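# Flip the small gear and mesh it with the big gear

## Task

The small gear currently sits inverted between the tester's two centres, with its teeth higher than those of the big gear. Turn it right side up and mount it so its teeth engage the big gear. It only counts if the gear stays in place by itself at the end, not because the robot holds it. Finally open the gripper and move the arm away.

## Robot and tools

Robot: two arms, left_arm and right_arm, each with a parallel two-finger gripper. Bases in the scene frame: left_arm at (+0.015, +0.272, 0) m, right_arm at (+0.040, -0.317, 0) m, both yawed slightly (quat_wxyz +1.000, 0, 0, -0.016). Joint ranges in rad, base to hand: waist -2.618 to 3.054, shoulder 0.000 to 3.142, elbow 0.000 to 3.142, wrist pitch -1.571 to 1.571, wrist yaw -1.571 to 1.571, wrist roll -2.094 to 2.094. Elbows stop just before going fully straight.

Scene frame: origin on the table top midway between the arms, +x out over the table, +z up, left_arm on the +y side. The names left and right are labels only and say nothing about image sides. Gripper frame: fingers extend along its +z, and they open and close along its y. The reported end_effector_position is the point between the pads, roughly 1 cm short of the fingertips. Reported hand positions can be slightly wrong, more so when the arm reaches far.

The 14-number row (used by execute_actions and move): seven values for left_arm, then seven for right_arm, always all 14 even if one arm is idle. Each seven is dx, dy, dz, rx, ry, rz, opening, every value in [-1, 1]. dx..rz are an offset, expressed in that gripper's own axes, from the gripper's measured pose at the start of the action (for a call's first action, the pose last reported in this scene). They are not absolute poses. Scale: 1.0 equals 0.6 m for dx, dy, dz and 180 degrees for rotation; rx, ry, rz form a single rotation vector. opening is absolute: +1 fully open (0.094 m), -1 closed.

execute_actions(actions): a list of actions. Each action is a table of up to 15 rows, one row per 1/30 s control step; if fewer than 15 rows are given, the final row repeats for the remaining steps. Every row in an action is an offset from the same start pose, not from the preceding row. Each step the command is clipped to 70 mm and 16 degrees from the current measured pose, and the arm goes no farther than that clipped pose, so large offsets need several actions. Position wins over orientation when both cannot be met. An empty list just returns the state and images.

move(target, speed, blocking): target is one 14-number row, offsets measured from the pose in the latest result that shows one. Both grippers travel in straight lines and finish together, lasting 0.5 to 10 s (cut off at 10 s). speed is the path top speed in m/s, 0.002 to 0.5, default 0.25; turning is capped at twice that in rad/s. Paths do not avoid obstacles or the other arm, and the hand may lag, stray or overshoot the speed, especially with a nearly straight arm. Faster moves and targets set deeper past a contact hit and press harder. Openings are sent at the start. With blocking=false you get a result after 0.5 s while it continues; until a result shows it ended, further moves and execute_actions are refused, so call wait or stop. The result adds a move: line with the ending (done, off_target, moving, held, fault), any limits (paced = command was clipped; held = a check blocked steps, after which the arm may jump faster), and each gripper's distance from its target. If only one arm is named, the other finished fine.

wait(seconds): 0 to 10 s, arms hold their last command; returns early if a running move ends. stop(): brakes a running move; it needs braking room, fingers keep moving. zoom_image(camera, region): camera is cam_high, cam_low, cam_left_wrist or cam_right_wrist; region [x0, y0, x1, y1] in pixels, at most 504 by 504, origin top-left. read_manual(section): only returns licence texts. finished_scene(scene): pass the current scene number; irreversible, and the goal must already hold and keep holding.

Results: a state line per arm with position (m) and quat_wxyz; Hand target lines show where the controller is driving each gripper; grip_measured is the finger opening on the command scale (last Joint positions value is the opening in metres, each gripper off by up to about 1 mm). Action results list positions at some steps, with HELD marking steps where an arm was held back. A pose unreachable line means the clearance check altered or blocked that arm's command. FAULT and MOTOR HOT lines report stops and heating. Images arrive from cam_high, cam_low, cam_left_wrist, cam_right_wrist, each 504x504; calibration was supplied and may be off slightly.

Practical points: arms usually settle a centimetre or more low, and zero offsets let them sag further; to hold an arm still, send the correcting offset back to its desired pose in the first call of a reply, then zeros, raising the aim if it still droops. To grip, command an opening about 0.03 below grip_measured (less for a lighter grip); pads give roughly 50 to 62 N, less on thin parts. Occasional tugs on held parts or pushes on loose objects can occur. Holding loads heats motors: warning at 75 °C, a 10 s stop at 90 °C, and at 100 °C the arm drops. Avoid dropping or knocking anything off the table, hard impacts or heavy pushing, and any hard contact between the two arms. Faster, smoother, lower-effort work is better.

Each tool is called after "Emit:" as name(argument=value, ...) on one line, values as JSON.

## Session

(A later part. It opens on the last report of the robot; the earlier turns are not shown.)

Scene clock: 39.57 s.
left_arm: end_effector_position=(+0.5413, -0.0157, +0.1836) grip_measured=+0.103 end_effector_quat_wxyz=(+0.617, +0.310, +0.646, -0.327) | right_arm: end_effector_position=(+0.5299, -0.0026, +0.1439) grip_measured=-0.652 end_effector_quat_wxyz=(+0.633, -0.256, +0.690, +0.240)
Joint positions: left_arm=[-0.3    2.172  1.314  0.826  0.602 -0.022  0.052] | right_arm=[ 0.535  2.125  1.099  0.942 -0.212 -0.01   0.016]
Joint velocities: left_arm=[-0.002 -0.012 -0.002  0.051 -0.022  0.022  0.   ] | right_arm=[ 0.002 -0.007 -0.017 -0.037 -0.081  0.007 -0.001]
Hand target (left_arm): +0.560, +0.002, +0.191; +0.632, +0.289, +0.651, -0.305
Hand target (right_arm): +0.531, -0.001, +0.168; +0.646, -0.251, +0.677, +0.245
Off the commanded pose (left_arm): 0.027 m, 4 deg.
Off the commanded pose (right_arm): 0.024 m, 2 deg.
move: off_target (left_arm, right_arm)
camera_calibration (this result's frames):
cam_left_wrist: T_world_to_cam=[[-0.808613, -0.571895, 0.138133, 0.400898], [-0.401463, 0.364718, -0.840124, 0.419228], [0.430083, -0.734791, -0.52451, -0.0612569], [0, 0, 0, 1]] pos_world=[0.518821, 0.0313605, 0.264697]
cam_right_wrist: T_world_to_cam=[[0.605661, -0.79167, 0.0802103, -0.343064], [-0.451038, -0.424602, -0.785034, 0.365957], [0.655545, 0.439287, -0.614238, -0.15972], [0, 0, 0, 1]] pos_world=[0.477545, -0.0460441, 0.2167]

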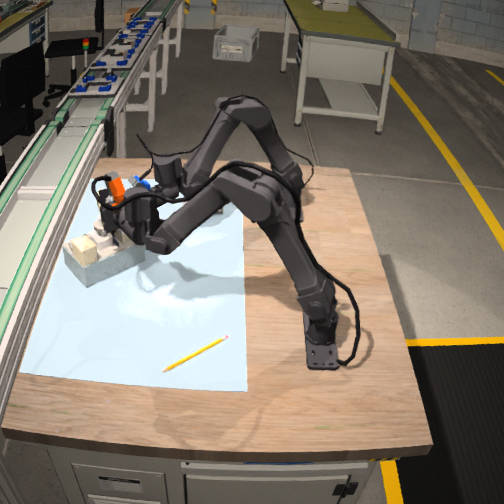

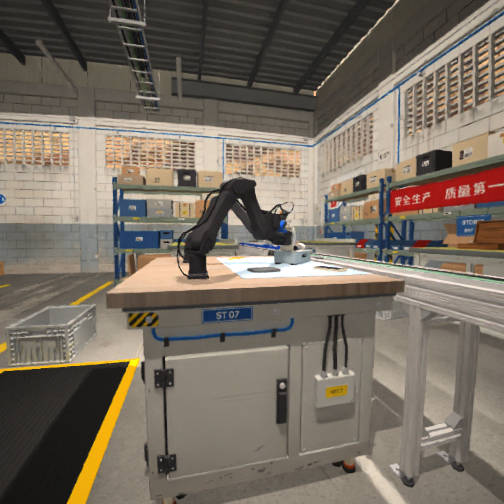

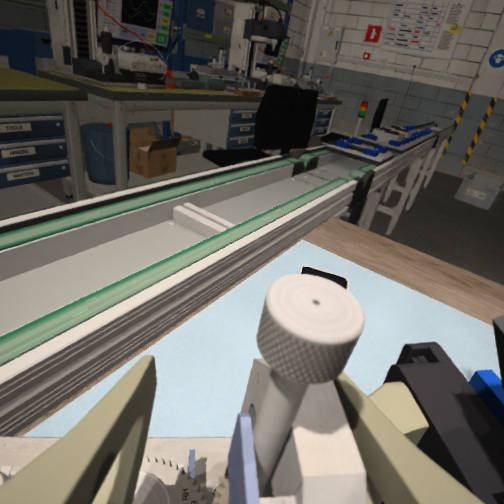

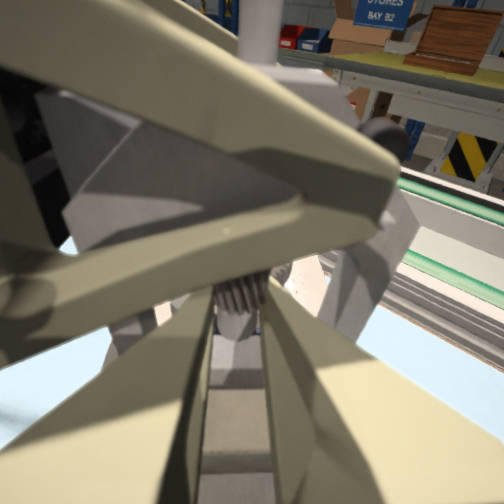

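Emit:
move(target=[-0.05,-0.006,-0.015,-0.02,-0.01,0,0.1,-0.012,0,0,0,-0.012,0,-0.7], speed=0.04)

Scene clock: 41.07 s.
left_arm: end_effector_position=(+0.5391, -0.0080, +0.2033) grip_measured=+0.103 end_effector_quat_wxyz=(+0.632, +0.287, +0.650, -0.311) | right_arm: end_effector_position=(+0.5302, -0.0023, +0.1446) grip_measured=-0.652 end_effector_quat_wxyz=(+0.637, -0.255, +0.687, +0.241)
Joint positions: left_arm=[-0.307  2.105  1.275  0.82   0.533 -0.037  0.052] | right_arm=[ 0.535  2.13   1.099  0.956 -0.213 -0.01   0.016]
Joint velocities: left_arm=[-0.027 -0.012 -0.017 -0.022  0.051  0.037  0.   ] | right_arm=[-0.012 -0.017 -0.007 -0.037  0.037 -0.022  0.   ]
Hand target (left_arm): +0.535, -0.010, +0.214; +0.636, +0.285, +0.646, -0.312
Hand target (right_arm): +0.530, -0.002, +0.151; +0.646, -0.251, +0.678, +0.245
Off the commanded pose (left_arm): 0.012 m, 1 deg.
Off the commanded pose (right_arm): 0.006 m, 2 deg.
move: off_target (left_arm)
camera_calibration (this result's frames):
cam_left_wrist: T_world_to_cam=[[-0.772473, -0.619518, 0.139581, 0.3806], [-0.415383, 0.326661, -0.84897, 0.441116], [0.480357, -0.713786, -0.509674, -0.0741824], [0, 0, 0, 1]] pos_world=[0.512869, 0.0387433, 0.283561]
cam_right_wrist: T_world_to_cam=[[0.60559, -0.791586, 0.0815583, -0.343207], [-0.444161, -0.421269, -0.79073, 0.363985], [0.660289, 0.442633, -0.606708, -0.163164], [0, 0, 0, 1]] pos_world=[0.477246, -0.0461202, 0.216812]

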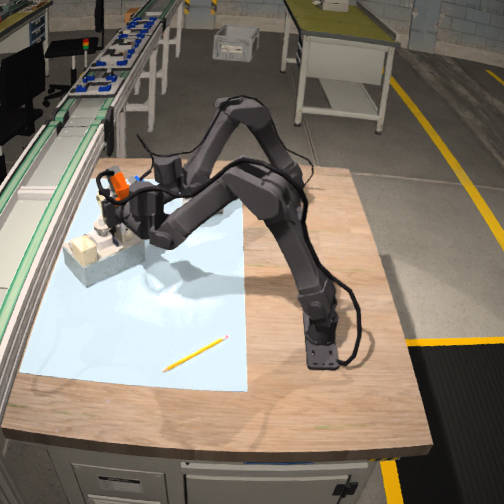

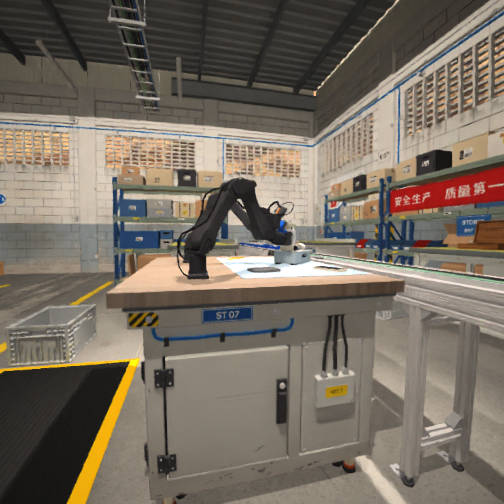

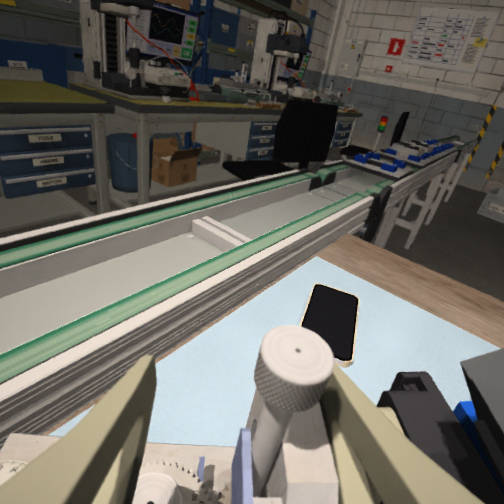

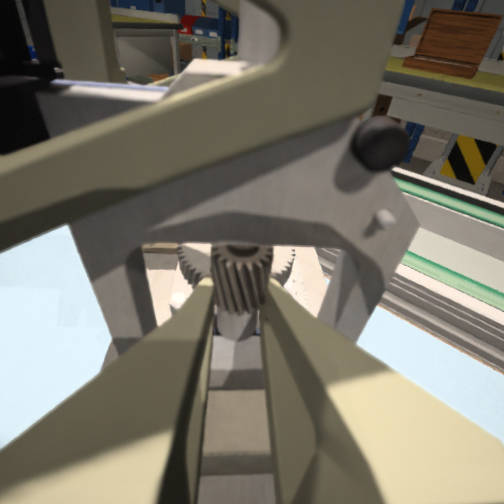

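Emit:
move(target=[-0.047,-0.022,-0.003,0,-0.005,0,-0.2,0,0,0,0,0,0,-0.7], speed=0.04)

Emit:
move(target=[0,0,0,0,0,0,-0.85,0,0,0,0,0,0,-0.7])

Emit:
move(target=[-0.09,0,0,0,-0.03,0,-0.85,0,0,0,0,0,0,-0.7], speed=0.03)

Scene clock: 42.40 s.
left_arm: end_effector_position=(+0.5334, -0.0110, +0.2207) grip_measured=-0.197 end_effector_quat_wxyz=(+0.633, +0.285, +0.649, -0.312) | right_arm: end_effector_position=(+0.5301, -0.0023, +0.1443) grip_measured=-0.652 end_effector_quat_wxyz=(+0.636, -0.256, +0.687, +0.241)
Joint positions: left_arm=[-0.318  2.058  1.275  0.778  0.52  -0.041  0.038] | right_arm=[ 0.535  2.13   1.099  0.955 -0.213 -0.01   0.016]
Joint velocities: left_arm=[ 0.007 -0.012  0.007 -0.037 -0.022  0.037 -0.   ] | right_arm=[ 0.007  0.012 -0.002 -0.051  0.022 -0.037  0.   ]
Hand target (left_arm): +0.529, -0.014, +0.232; +0.637, +0.284, +0.644, -0.313
Hand target (right_arm): +0.530, -0.002, +0.145; +0.636, -0.255, +0.687, +0.241
Off the commanded pose (left_arm): 0.013 m, 1 deg.
Off the commanded pose (right_arm): 0.000 m, 0 deg.
move: off_target (left_arm)
camera_calibration (this result's frames):
cam_left_wrist: T_world_to_cam=[[-0.771728, -0.620063, 0.141275, 0.371177], [-0.414568, 0.32205, -0.851127, 0.454459], [0.482255, -0.715406, -0.505593, -0.0666504], [0, 0, 0, 1]] pos_world=[0.506995, 0.0361125, 0.300666]
cam_right_wrist: T_world_to_cam=[[0.606001, -0.791298, 0.0813041, -0.343285], [-0.445068, -0.422001, -0.789829, 0.364026], [0.6593, 0.442452, -0.607914, -0.162662], [0, 0, 0, 1]] pos_world=[0.477291, -0.0460515, 0.216544]

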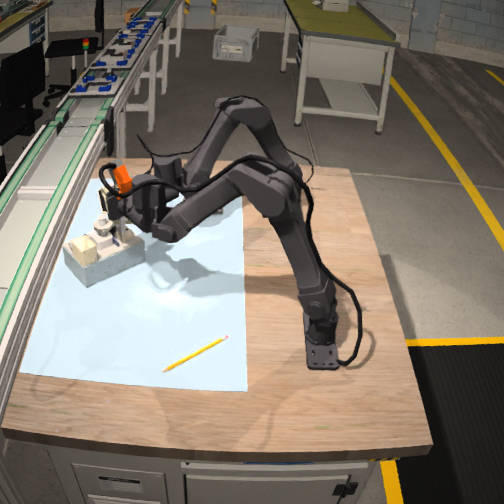

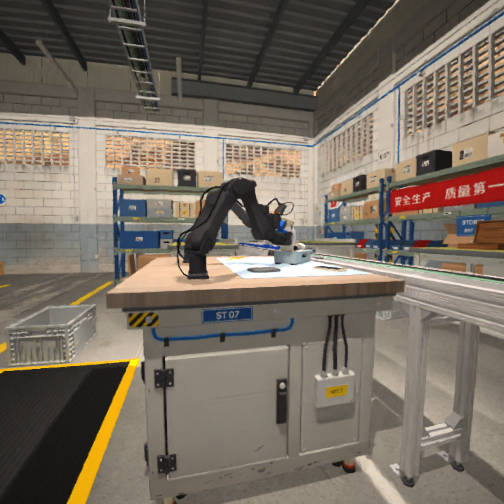

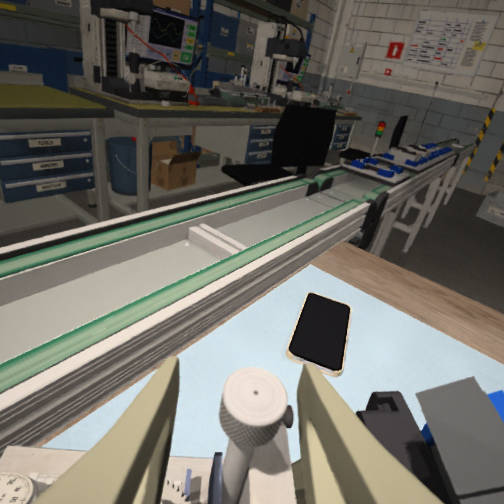

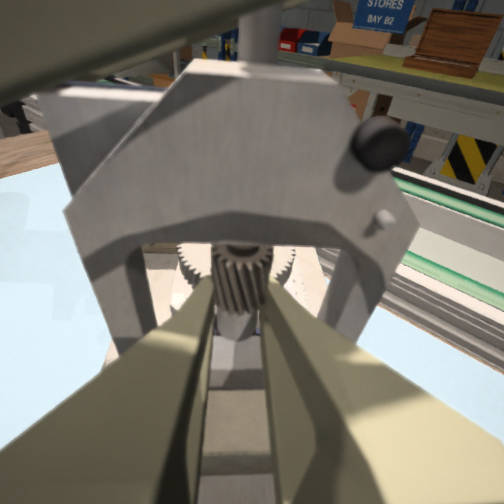

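Scene clock: 42.90 s.
left_arm: end_effector_position=(+0.5316, -0.0131, +0.2206) grip_measured=-0.695 end_effector_quat_wxyz=(+0.632, +0.289, +0.647, -0.314) | right_arm: end_effector_position=(+0.5301, -0.0023, +0.1442) grip_measured=-0.652 end_effector_quat_wxyz=(+0.636, -0.256, +0.687, +0.241)
Joint positions: left_arm=[-0.321  2.058  1.275  0.778  0.529 -0.039  0.014] | right_arm=[ 0.535  2.13   1.099  0.954 -0.213 -0.01   0.016]
Joint velocities: left_arm=[-0.022 -0.002 -0.002 -0.022  0.022  0.007  0.001] | right_arm=[-0.012 -0.007 -0.022  0.051 -0.022  0.022 -0.   ]
Hand target (left_arm): +0.533, -0.011, +0.221; +0.633, +0.285, +0.649, -0.312
Hand target (right_arm): +0.530, -0.002, +0.144; +0.636, -0.256, +0.687, +0.241
Off the commanded pose (left_arm): 0.003 m, 1 deg.
Off the commanded pose (right_arm): 0.000 m, 0 deg.
move: done
camera_calibration (this result's frames):
cam_left_wrist: T_world_to_cam=[[-0.77855, -0.612027, 0.138861, 0.372735], [-0.409662, 0.327991, -0.851234, 0.451825], [0.475433, -0.719614, -0.506082, -0.0636767], [0, 0, 0, 1]] pos_world=[0.505563, 0.0341067, 0.300625]
cam_right_wrist: T_world_to_cam=[[0.606029, -0.791283, 0.0812476, -0.343283], [-0.445331, -0.422146, -0.789603, 0.364055], [0.659097, 0.44234, -0.608216, -0.162562], [0, 0, 0, 1]] pos_world=[0.477309, -0.0460417, 0.216477]

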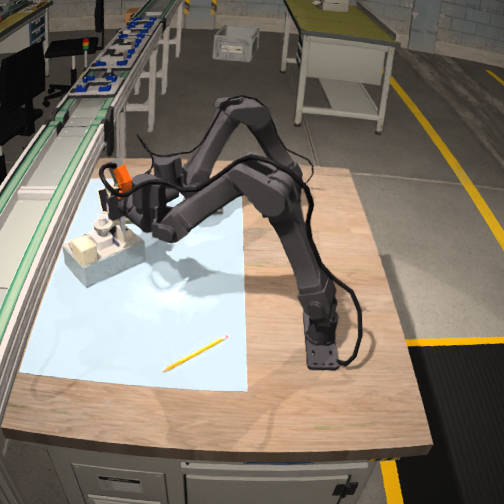

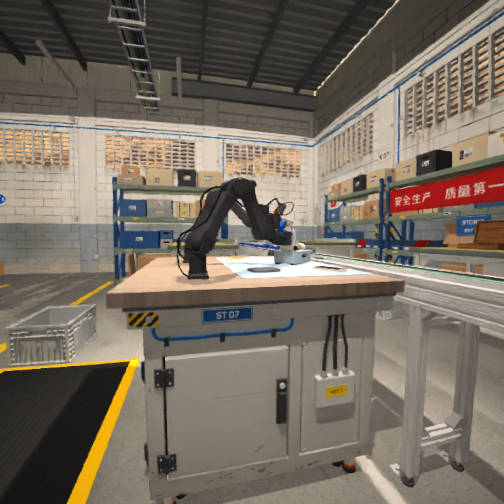

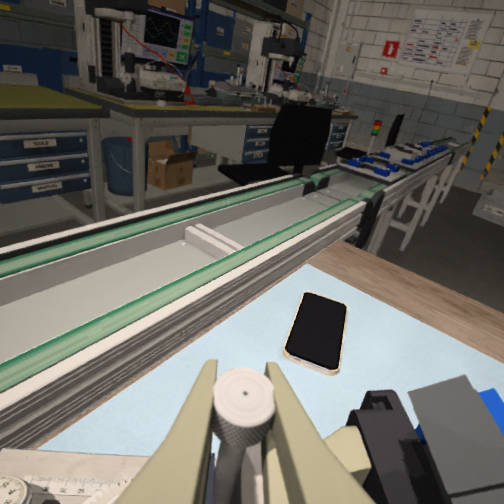

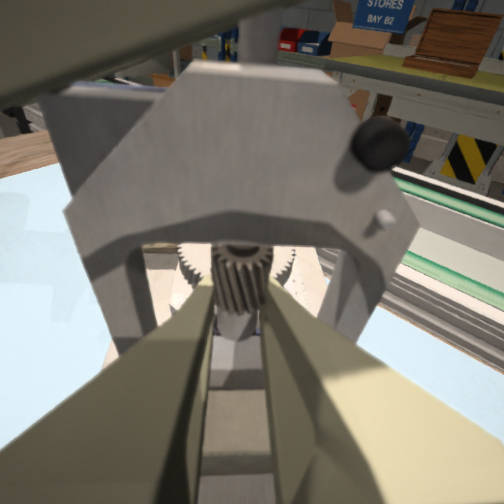

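Scene clock: 44.93 s.
left_arm: end_effector_position=(+0.5313, -0.0128, +0.2219) grip_measured=-0.695 end_effector_quat_wxyz=(+0.624, +0.280, +0.655, -0.322) | right_arm: end_effector_position=(+0.5301, -0.0023, +0.1442) grip_measured=-0.652 end_effector_quat_wxyz=(+0.636, -0.256, +0.687, +0.241)
Joint positions: left_arm=[-0.321  2.049  1.279  0.754  0.527 -0.065  0.014] | right_arm=[ 0.535  2.13   1.099  0.954 -0.213 -0.01   0.016]
Joint velocities: left_arm=[-0.017  0.002  0.007 -0.081 -0.051 -0.007  0.001] | right_arm=[-0.007  0.007  0.007  0.081  0.007  0.022 -0.   ]
Hand target (left_arm): +0.531, -0.010, +0.274; +0.661, +0.274, +0.616, -0.328
Hand target (right_arm): +0.530, -0.002, +0.144; +0.636, -0.256, +0.687, +0.241
Off the commanded pose (left_arm): 0.053 m, 6 deg.
Off the commanded pose (right_arm): 0.000 m, 0 deg.
move: off_target (left_arm)
camera_calibration (this result's frames):
cam_left_wrist: T_world_to_cam=[[-0.773011, -0.611141, 0.170181, 0.362633], [-0.435846, 0.316691, -0.842464, 0.464566], [0.460969, -0.725406, -0.511169, -0.0539304], [0, 0, 0, 1]] pos_world=[0.507659, 0.0353742, 0.302099]
cam_right_wrist: T_world_to_cam=[[0.606029, -0.791283, 0.0812476, -0.343283], [-0.445331, -0.422146, -0.789603, 0.364055], [0.659097, 0.44234, -0.608216, -0.162562], [0, 0, 0, 1]] pos_world=[0.477309, -0.0460417, 0.216477]

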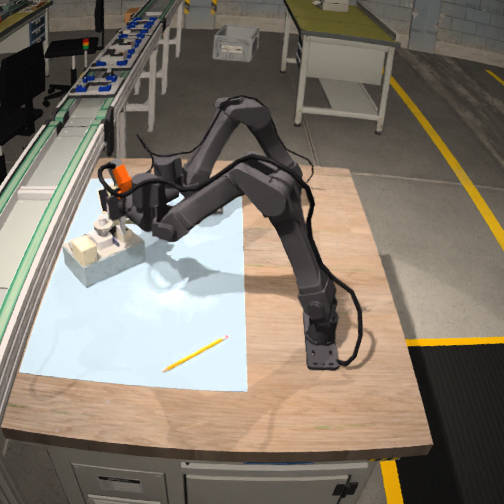

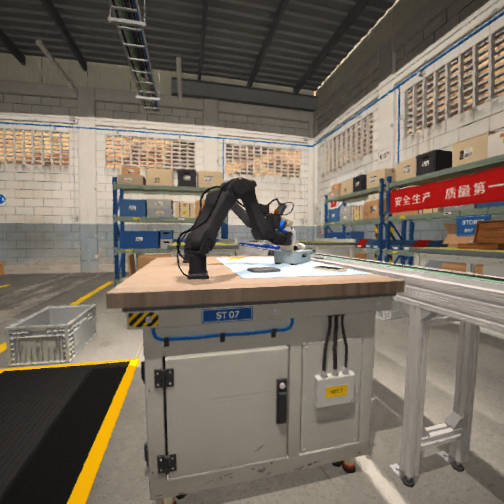

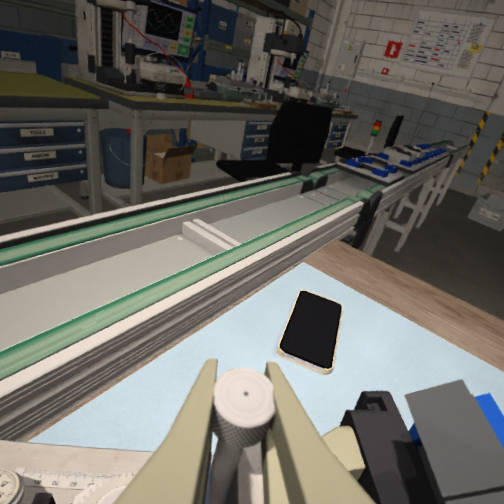

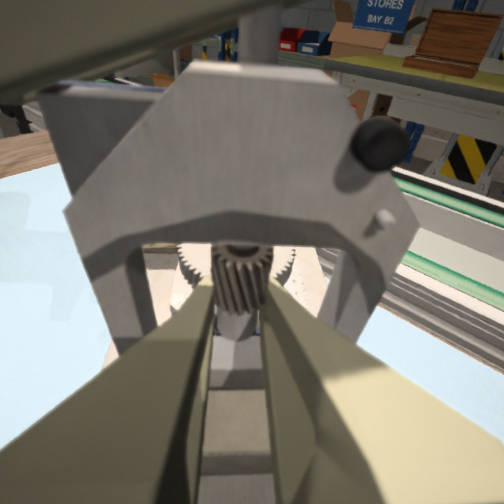

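Emit:
move(target=[-0.015,0,0,-0.2,0,0,-0.85,0,0,0,0,0,0,-0.7], speed=0.15)

Emit:
zoom_image(camera="cam_right_wrist", region=[150, 200, 330, 340])

Scene clock: 47.63 s.
left_arm: end_effector_position=(+0.5314, -0.0083, +0.2205) grip_measured=-0.695 end_effector_quat_wxyz=(+0.674, +0.089, +0.726, -0.106) | right_arm: end_effector_position=(+0.5300, -0.0022, +0.1442) grip_measured=-0.652 end_effector_quat_wxyz=(+0.636, -0.256, +0.687, +0.241)
Joint positions: left_arm=[-0.561  1.983  1.235  0.675 -0.315 -0.056  0.014] | right_arm=[ 0.535  2.13   1.099  0.954 -0.214 -0.01   0.016]
Joint velocities: left_arm=[-0.007 -0.007  0.002 -0.037 -0.051 -0.022 -0.001] | right_arm=[-0.002  0.007 -0.012 -0.037 -0.007  0.051  0.001]
Hand target (left_arm): +0.530, -0.012, +0.231; +0.678, +0.076, +0.724, -0.102
Hand target (right_arm): +0.530, -0.002, +0.144; +0.636, -0.256, +0.687, +0.241
Off the commanded pose (left_arm): 0.011 m, 2 deg.
Off the commanded pose (right_arm): 0.000 m, 0 deg.
move: off_target (left_arm)
camera_calibration (this result's frames):
cam_left_wrist: T_world_to_cam=[[-0.284757, -0.949478, 0.13193, 0.111834], [-0.573458, 0.0584423, -0.817147, 0.527349], [0.768153, -0.308345, -0.561128, -0.200146], [0, 0, 0, 1]] pos_world=[0.488001, 0.0136502, 0.30386]
cam_right_wrist: T_world_to_cam=[[0.606331, -0.791054, 0.0812186, -0.343371], [-0.445182, -0.422295, -0.789607, 0.363979], [0.65892, 0.442606, -0.608214, -0.162461], [0, 0, 0, 1]] pos_world=[0.477282, -0.0460124, 0.216477]

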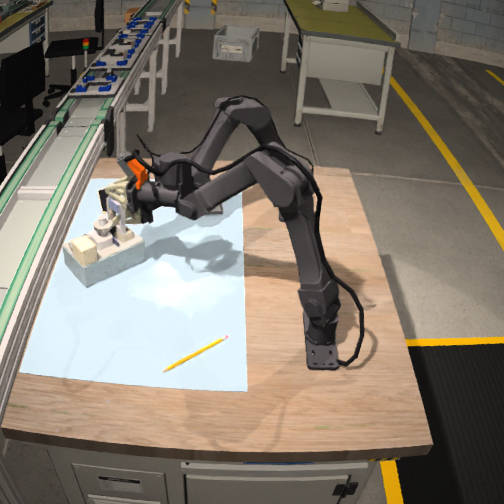

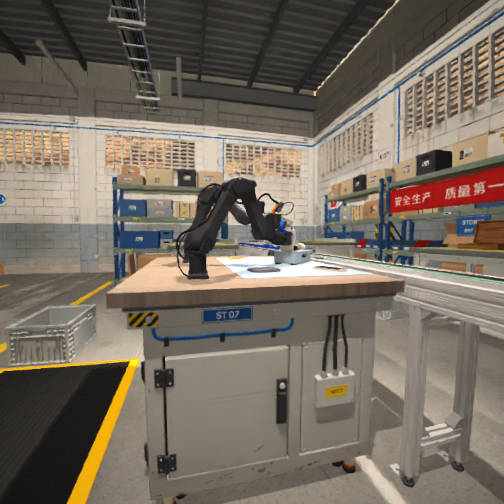

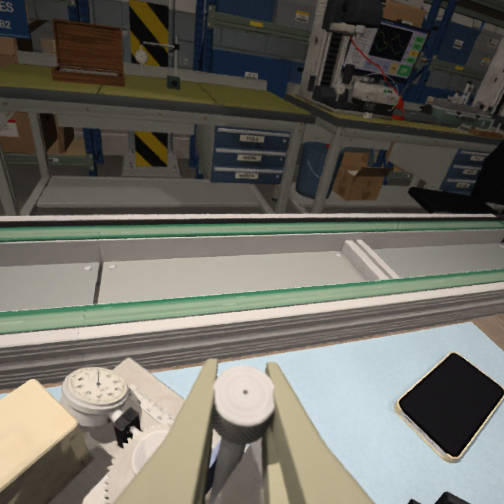

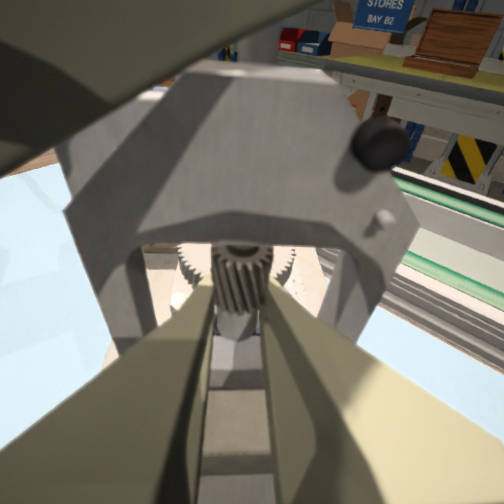

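Region (150, 200, 330, 340) of cam_right_wrist's 504x504 image, scaled by 2.800, with more detail than that image has.

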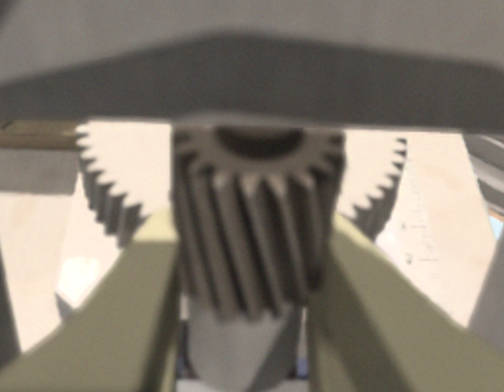

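Emit:
move(target=[-0.05,0,0,0,-0.01,0,-0.85,0,0,0,0,0,0,-0.7], speed=0.04)

Scene clock: 48.73 s.
left_arm: end_effector_position=(+0.5313, -0.0085, +0.2207) grip_measured=-0.695 end_effector_quat_wxyz=(+0.668, +0.095, +0.731, -0.103) | right_arm: end_effector_position=(+0.5300, -0.0022, +0.1442) grip_measured=-0.652 end_effector_quat_wxyz=(+0.636, -0.256, +0.687, +0.241)
Joint positions: left_arm=[-0.558  1.975  1.245  0.639 -0.307 -0.051  0.014] | right_arm=[ 0.535  2.13   1.099  0.954 -0.214 -0.01   0.016]
Joint velocities: left_arm=[ 0.002  0.007 -0.007 -0.081 -0.051  0.007  0.001] | right_arm=[-0.017  0.007 -0.007 -0.037  0.007  0.022  0.001]
Hand target (left_arm): +0.533, -0.007, +0.250; +0.685, +0.087, +0.715, -0.107
Hand target (right_arm): +0.530, -0.002, +0.144; +0.636, -0.256, +0.687, +0.241
Off the commanded pose (left_arm): 0.030 m, 3 deg.
Off the commanded pose (right_arm): 0.000 m, 0 deg.
move: off_target (left_arm)
camera_calibration (this result's frames):
cam_left_wrist: T_world_to_cam=[[-0.289277, -0.949324, 0.122892, 0.116053], [-0.585249, 0.0738052, -0.807488, 0.531733], [0.757498, -0.30551, -0.576941, -0.190898], [0, 0, 0, 1]] pos_world=[0.489372, 0.0126059, 0.304969]
cam_right_wrist: T_world_to_cam=[[0.606331, -0.791054, 0.0812186, -0.343371], [-0.445182, -0.422295, -0.789607, 0.363979], [0.65892, 0.442606, -0.608214, -0.162461], [0, 0, 0, 1]] pos_world=[0.477282, -0.0460124, 0.216477]

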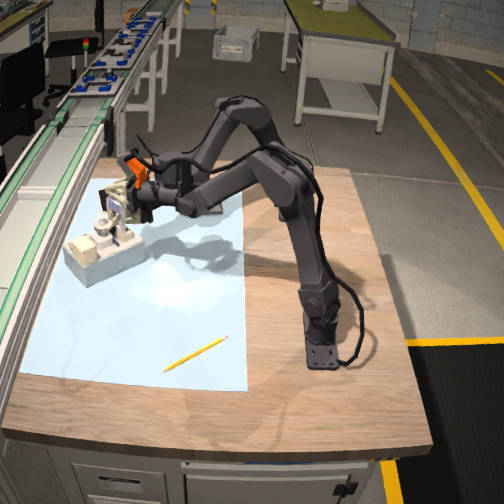

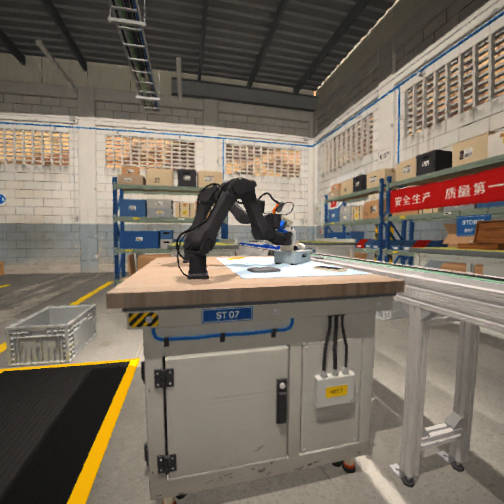

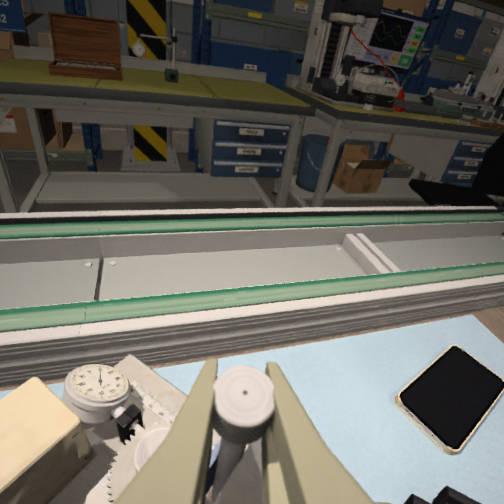

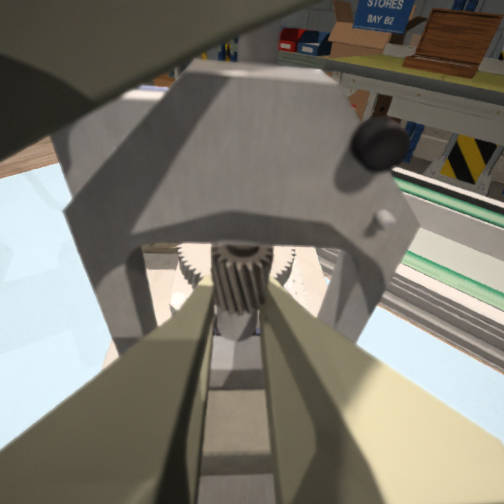

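Emit:
move(target=[0,0,0,0,0,0,0,0,0,0,0,0,0,-0.7])

Emit:
move(target=[-0.04,0,-0.083,0,0,0,0,0,0,0,0,0,0,-0.7])

Emit:
move(target=[0.04,0.151,0.017,0.354,-0.02,0.022,0,0,0,0,0,0,0,-0.7])

Scene clock: 50.27 s.
left_arm: end_effector_position=(+0.5340, -0.0006, +0.2169) grip_measured=-0.003 end_effector_quat_wxyz=(+0.665, +0.090, +0.736, -0.091) | right_arm: end_effector_position=(+0.5299, -0.0022, +0.1442) grip_measured=-0.652 end_effector_quat_wxyz=(+0.634, -0.254, +0.688, +0.245)
Joint positions: left_arm=[-0.549  1.975  1.241  0.629 -0.322 -0.047  0.047] | right_arm=[ 0.534  2.13   1.099  0.954 -0.218 -0.002  0.016]
Joint velocities: left_arm=[-0.002 -0.012 -0.007  0.037 -0.007  0.022 -0.   ] | right_arm=[-0.007  0.002  0.002  0.007  0.022 -0.007  0.   ]
Hand target (left_arm): +0.531, -0.008, +0.221; +0.668, +0.095, +0.731, -0.103
Hand target (right_arm): +0.530, -0.002, +0.144; +0.636, -0.256, +0.687, +0.241
Off the commanded pose (left_arm): 0.009 m, 2 deg.
Off the commanded pose (right_arm): 0.000 m, 0 deg.
move: done
camera_calibration (this result's frames):
cam_left_wrist: T_world_to_cam=[[-0.265034, -0.957543, 0.113442, 0.11382], [-0.594101, 0.0694973, -0.801383, 0.533083], [0.759474, -0.279789, -0.587296, -0.191519], [0, 0, 0, 1]] pos_world=[0.492326, 0.018355, 0.301813]
cam_right_wrist: T_world_to_cam=[[0.608675, -0.790059, 0.0729523, -0.343338], [-0.448443, -0.418419, -0.789826, 0.365698], [0.654534, 0.448032, -0.608977, -0.15992], [0, 0, 0, 1]] pos_world=[0.477649, -0.0465931, 0.216497]

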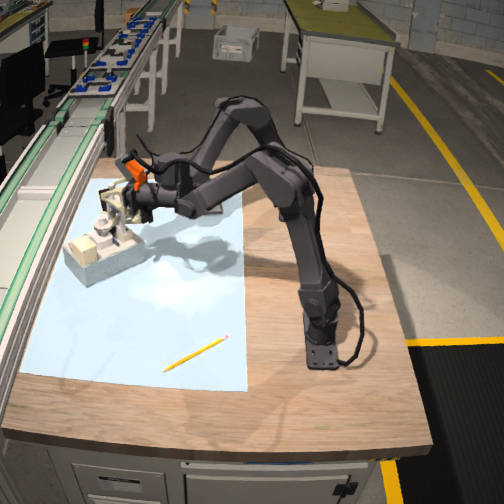

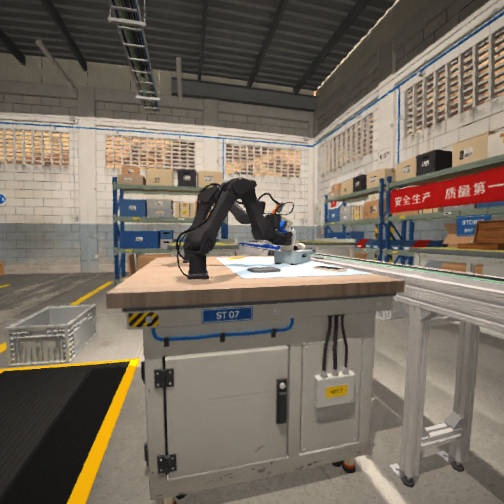

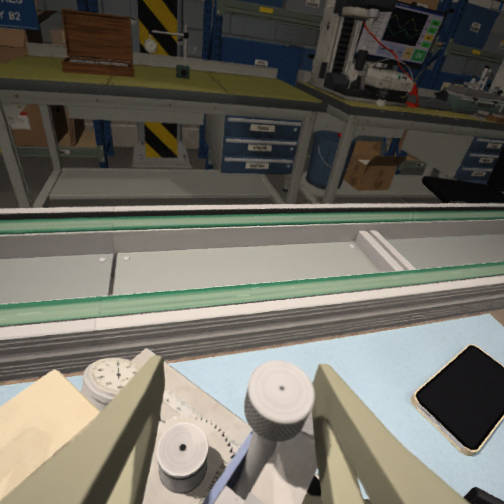

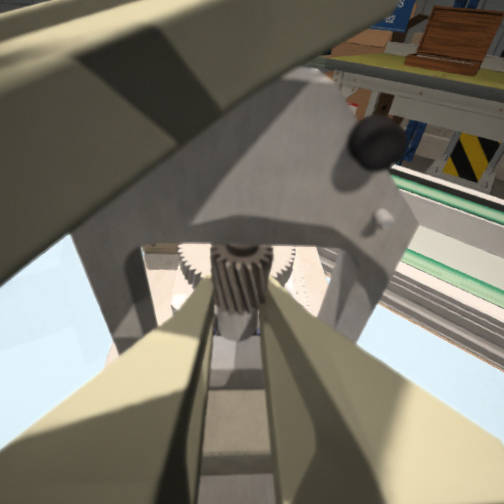

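Scene clock: 51.33 s.
left_arm: end_effector_position=(+0.4932, +0.0134, +0.2398) grip_measured=-0.003 end_effector_quat_wxyz=(+0.663, +0.092, +0.738, -0.089) | right_arm: end_effector_position=(+0.5300, -0.0023, +0.1442) grip_measured=-0.652 end_effector_quat_wxyz=(+0.635, -0.254, +0.688, +0.244)
Joint positions: left_arm=[-0.578  1.79   1.099  0.579 -0.35  -0.048  0.047] | right_arm=[ 0.534  2.13   1.099  0.954 -0.218 -0.003  0.016]
Joint velocities: left_arm=[-0.007 -0.002 -0.012 -0.022 -0.007  0.037  0.   ] | right_arm=[-0.012 -0.002 -0.002 -0.007 -0.125 -0.007 -0.001]
Hand target (left_arm): +0.489, +0.013, +0.246; +0.665, +0.090, +0.736, -0.091
Hand target (right_arm): +0.530, -0.002, +0.144; +0.634, -0.254, +0.688, +0.245
Off the commanded pose (left_arm): 0.008 m, 0 deg.
Off the commanded pose (right_arm): 0.000 m, 0 deg.
move: done
camera_calibration (this result's frames):
cam_left_wrist: T_world_to_cam=[[-0.26495, -0.958094, 0.108893, 0.114877], [-0.5979, 0.0746349, -0.798089, 0.527225], [0.756517, -0.276561, -0.592619, -0.140433], [0, 0, 0, 1]] pos_world=[0.451904, 0.0318755, 0.32504]
cam_right_wrist: T_world_to_cam=[[0.608378, -0.79025, 0.0733599, -0.343308], [-0.44838, -0.418507, -0.789815, 0.365661], [0.654853, 0.447613, -0.608942, -0.160103], [0, 0, 0, 1]] pos_world=[0.477659, -0.0466033, 0.216496]

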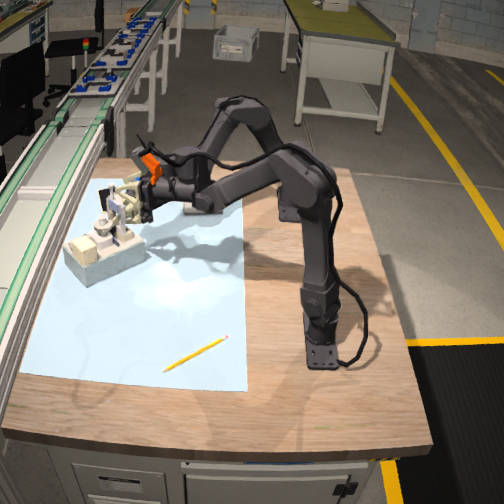

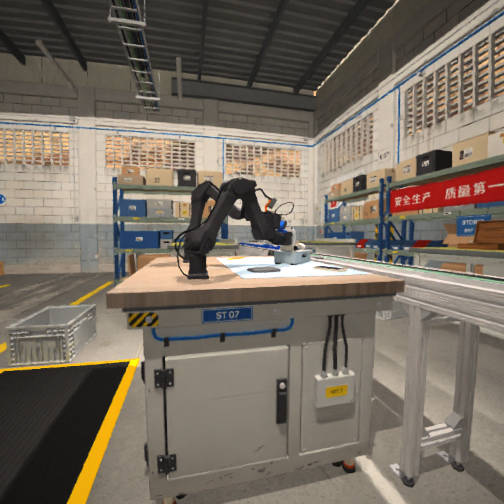

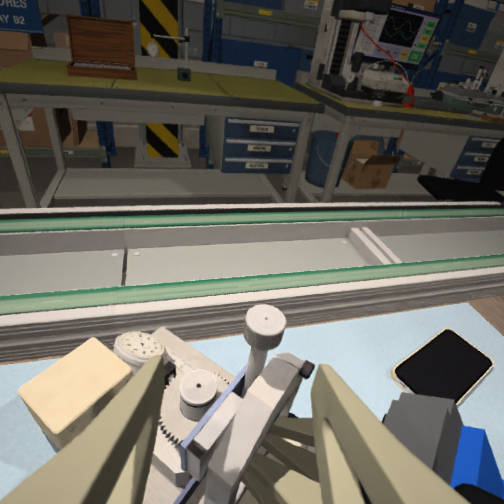

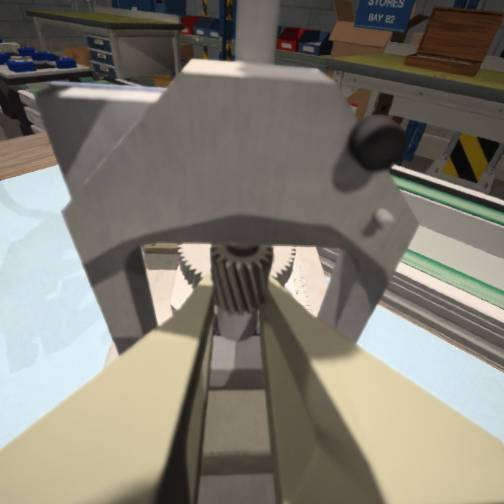

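Scene clock: 54.17 s.
left_arm: end_effector_position=(+0.5244, +0.0947, +0.2037) grip_measured=-0.002 end_effector_quat_wxyz=(+0.540, +0.440, +0.557, -0.451) | right_arm: end_effector_position=(+0.5300, -0.0023, +0.1442) grip_measured=-0.652 end_effector_quat_wxyz=(+0.635, -0.254, +0.688, +0.244)
Joint positions: left_arm=[0.024 2.227 1.491 0.696 1.355 0.011 0.047] | right_arm=[ 0.534  2.13   1.099  0.954 -0.218 -0.003  0.016]
Joint velocities: left_arm=[-0.012  0.002 -0.002  0.022 -0.007  0.037  0.   ] | right_arm=[-0.002 -0.022 -0.002 -0.007  0.022  0.007  0.   ]
Hand target (left_arm): +0.527, +0.097, +0.213; +0.545, +0.446, +0.550, -0.449
Hand target (right_arm): +0.530, -0.002, +0.144; +0.635, -0.254, +0.688, +0.244
Off the commanded pose (left_arm): 0.011 m, 1 deg.
Off the commanded pose (right_arm): 0.000 m, 0 deg.
move: off_target (left_arm)
camera_calibration (this result's frames):
cam_left_wrist: T_world_to_cam=[[-0.975228, -0.182275, 0.125326, 0.500656], [-0.200216, 0.486484, -0.850439, 0.274128], [0.0940452, -0.854464, -0.510927, 0.222552], [0, 0, 0, 1]] pos_world=[0.522209, 0.148061, 0.284092]
cam_right_wrist: T_world_to_cam=[[0.608382, -0.790211, 0.0737384, -0.343364], [-0.44817, -0.418745, -0.789808, 0.365548], [0.654993, 0.447457, -0.608906, -0.160182], [0, 0, 0, 1]] pos_world=[0.477642, -0.0465841, 0.216496]

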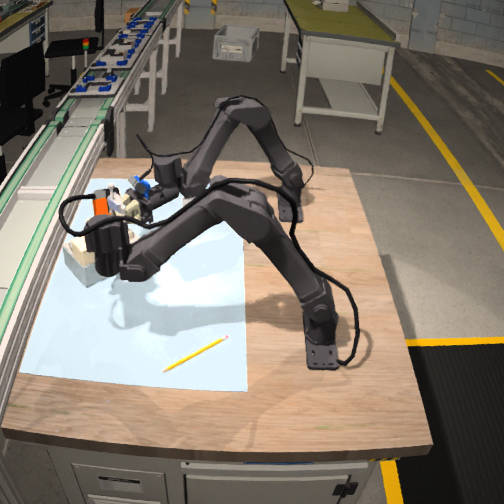

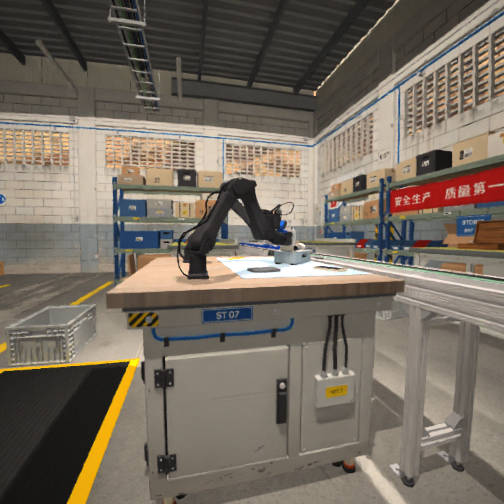

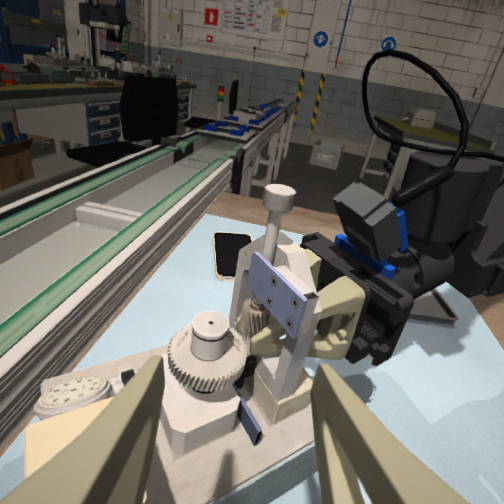

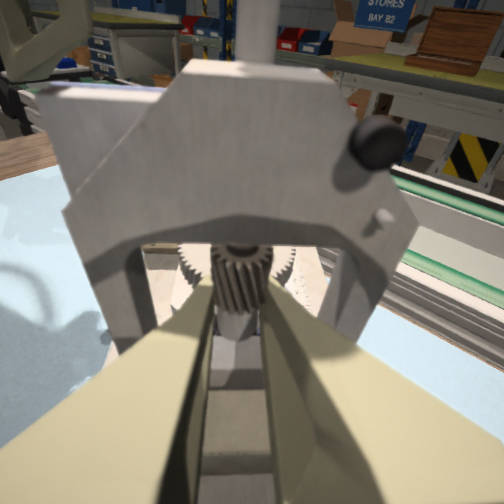

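Emit:
zoom_image(camera="cam_left_wrist", region=[150, 170, 370, 450])

Region (150, 170, 370, 450) of cam_left_wrist's 504x504 image, scaled by 1.800, with more detail than that image has; it fills the left 396 columns of this view, and the rest is white.

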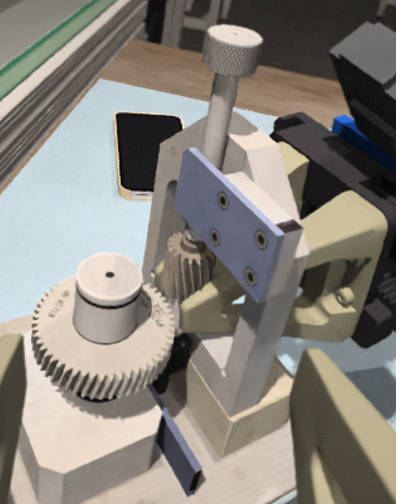

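Emit:
move(target=[-0.103,-0.072,0.134,-0.256,0.228,-0.098,-0.2,0,0,0,0,0,0,-0.7])

Scene clock: 57.93 s.
left_arm: end_effector_position=(+0.4948, +0.0112, +0.2558) grip_measured=-0.197 end_effector_quat_wxyz=(+0.357, +0.251, +0.895, -0.093) | right_arm: end_effector_position=(+0.5300, -0.0023, +0.1442) grip_measured=-0.652 end_effector_quat_wxyz=(+0.635, -0.254, +0.688, +0.244)
Joint positions: left_arm=[-0.459  2.033  2.123 -0.905  0.025  0.045  0.038] | right_arm=[ 0.534  2.13   1.099  0.954 -0.218 -0.003  0.016]
Joint velocities: left_arm=[ 0.002 -0.012 -0.007  0.007 -0.007 -0.022 -0.   ] | right_arm=[ 0.012 -0.017 -0.022 -0.007 -0.022 -0.051  0.   ]
Hand target (left_arm): +0.496, +0.010, +0.266; +0.367, +0.249, +0.892, -0.093
Hand target (right_arm): +0.530, -0.002, +0.144; +0.635, -0.254, +0.688, +0.244
Off the commanded pose (left_arm): 0.012 m, 2 deg.
Off the commanded pose (right_arm): 0.000 m, 0 deg.
move: off_target (left_arm)
camera_calibration (this result's frames):
cam_left_wrist: T_world_to_cam=[[-0.466485, -0.881698, 0.0707104, 0.220059], [-0.86981, 0.442731, -0.217762, 0.523072], [0.160695, -0.163087, -0.973437, 0.258164], [0, 0, 0, 1]] pos_world=[0.516142, 0.00454921, 0.349651]
cam_right_wrist: T_world_to_cam=[[0.608386, -0.790173, 0.074117, -0.343421], [-0.447959, -0.418984, -0.789801, 0.365435], [0.655133, 0.447302, -0.608869, -0.160262], [0, 0, 0, 1]] pos_world=[0.477625, -0.046565, 0.216495]

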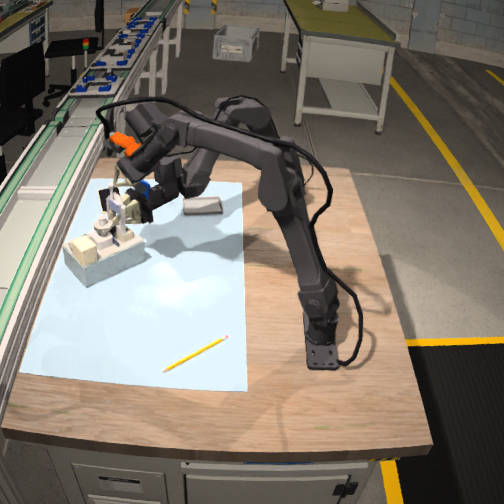

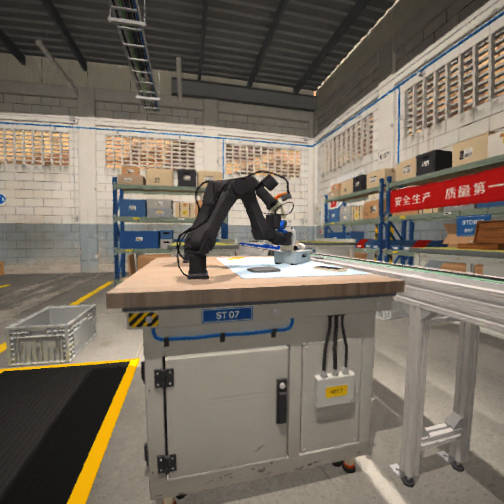

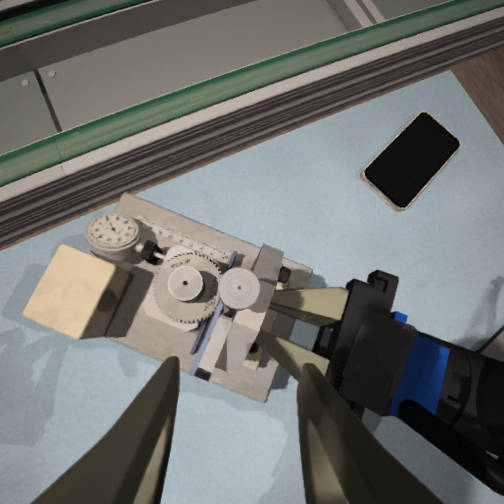

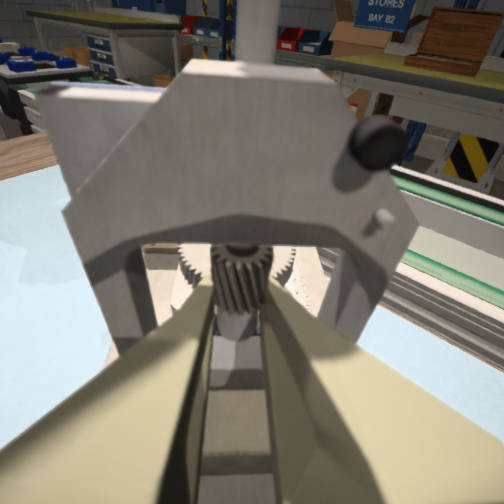

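Emit:
move(target=[-0.017,0.002,0.073,0,0,0,-0.2,0,0,0,0,0,0,-0.7], speed=0.06)

Scene clock: 59.43 s.
left_arm: end_effector_position=(+0.5217, -0.0032, +0.2131) grip_measured=-0.197 end_effector_quat_wxyz=(+0.333, +0.253, +0.904, -0.088) | right_arm: end_effector_position=(+0.5300, -0.0023, +0.1442) grip_measured=-0.652 end_effector_quat_wxyz=(+0.635, -0.254, +0.688, +0.244)
Joint positions: left_arm=[-0.459  2.194  2.234 -0.907  0.025  0.045  0.038] | right_arm=[ 0.534  2.13   1.099  0.954 -0.218 -0.003  0.016]
Joint velocities: left_arm=[-0.002  0.007  0.002 -0.037  0.022  0.037 -0.001] | right_arm=[-0.007  0.002  0.012 -0.022 -0.022 -0.037 -0.   ]
Hand target (left_arm): +0.527, -0.007, +0.231; +0.357, +0.251, +0.895, -0.093
Hand target (right_arm): +0.530, -0.002, +0.144; +0.635, -0.254, +0.688, +0.244
Off the commanded pose (left_arm): 0.019 m, 3 deg.
Off the commanded pose (right_arm): 0.000 m, 0 deg.
move: off_target (left_arm)
camera_calibration (this result's frames):
cam_left_wrist: T_world_to_cam=[[-0.462762, -0.883692, 0.070286, 0.221126], [-0.8789, 0.447011, -0.166483, 0.537411], [0.115701, -0.138816, -0.983536, 0.235573], [0, 0, 0, 1]] pos_world=[0.547403, -0.01212, 0.305622]
cam_right_wrist: T_world_to_cam=[[0.608386, -0.790173, 0.074117, -0.343421], [-0.447959, -0.418984, -0.789801, 0.365435], [0.655133, 0.447302, -0.608869, -0.160262], [0, 0, 0, 1]] pos_world=[0.477625, -0.046565, 0.216495]

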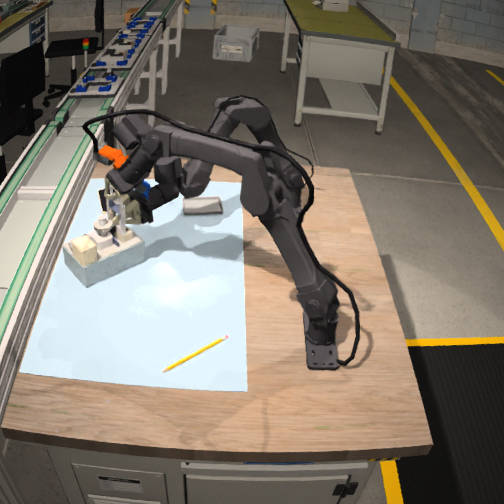

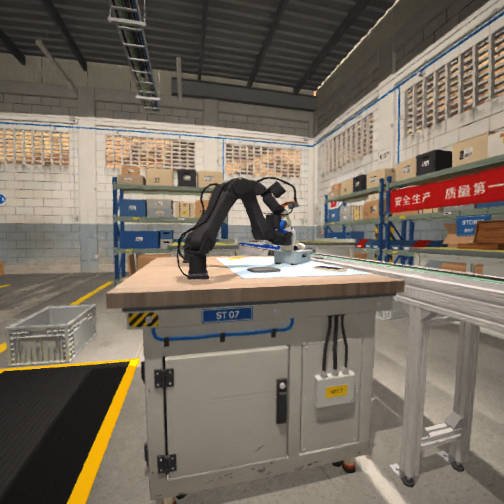

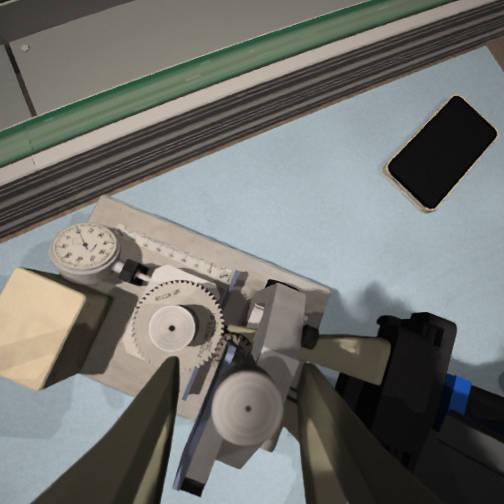

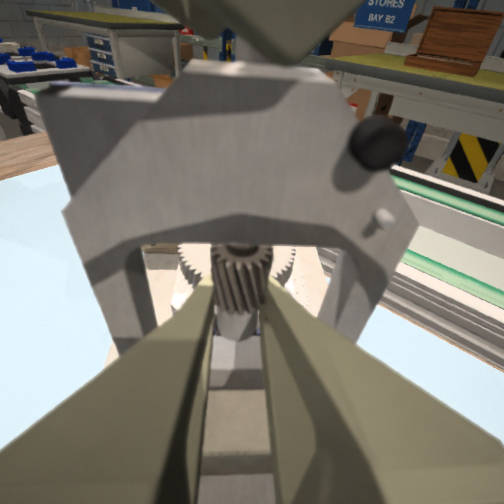

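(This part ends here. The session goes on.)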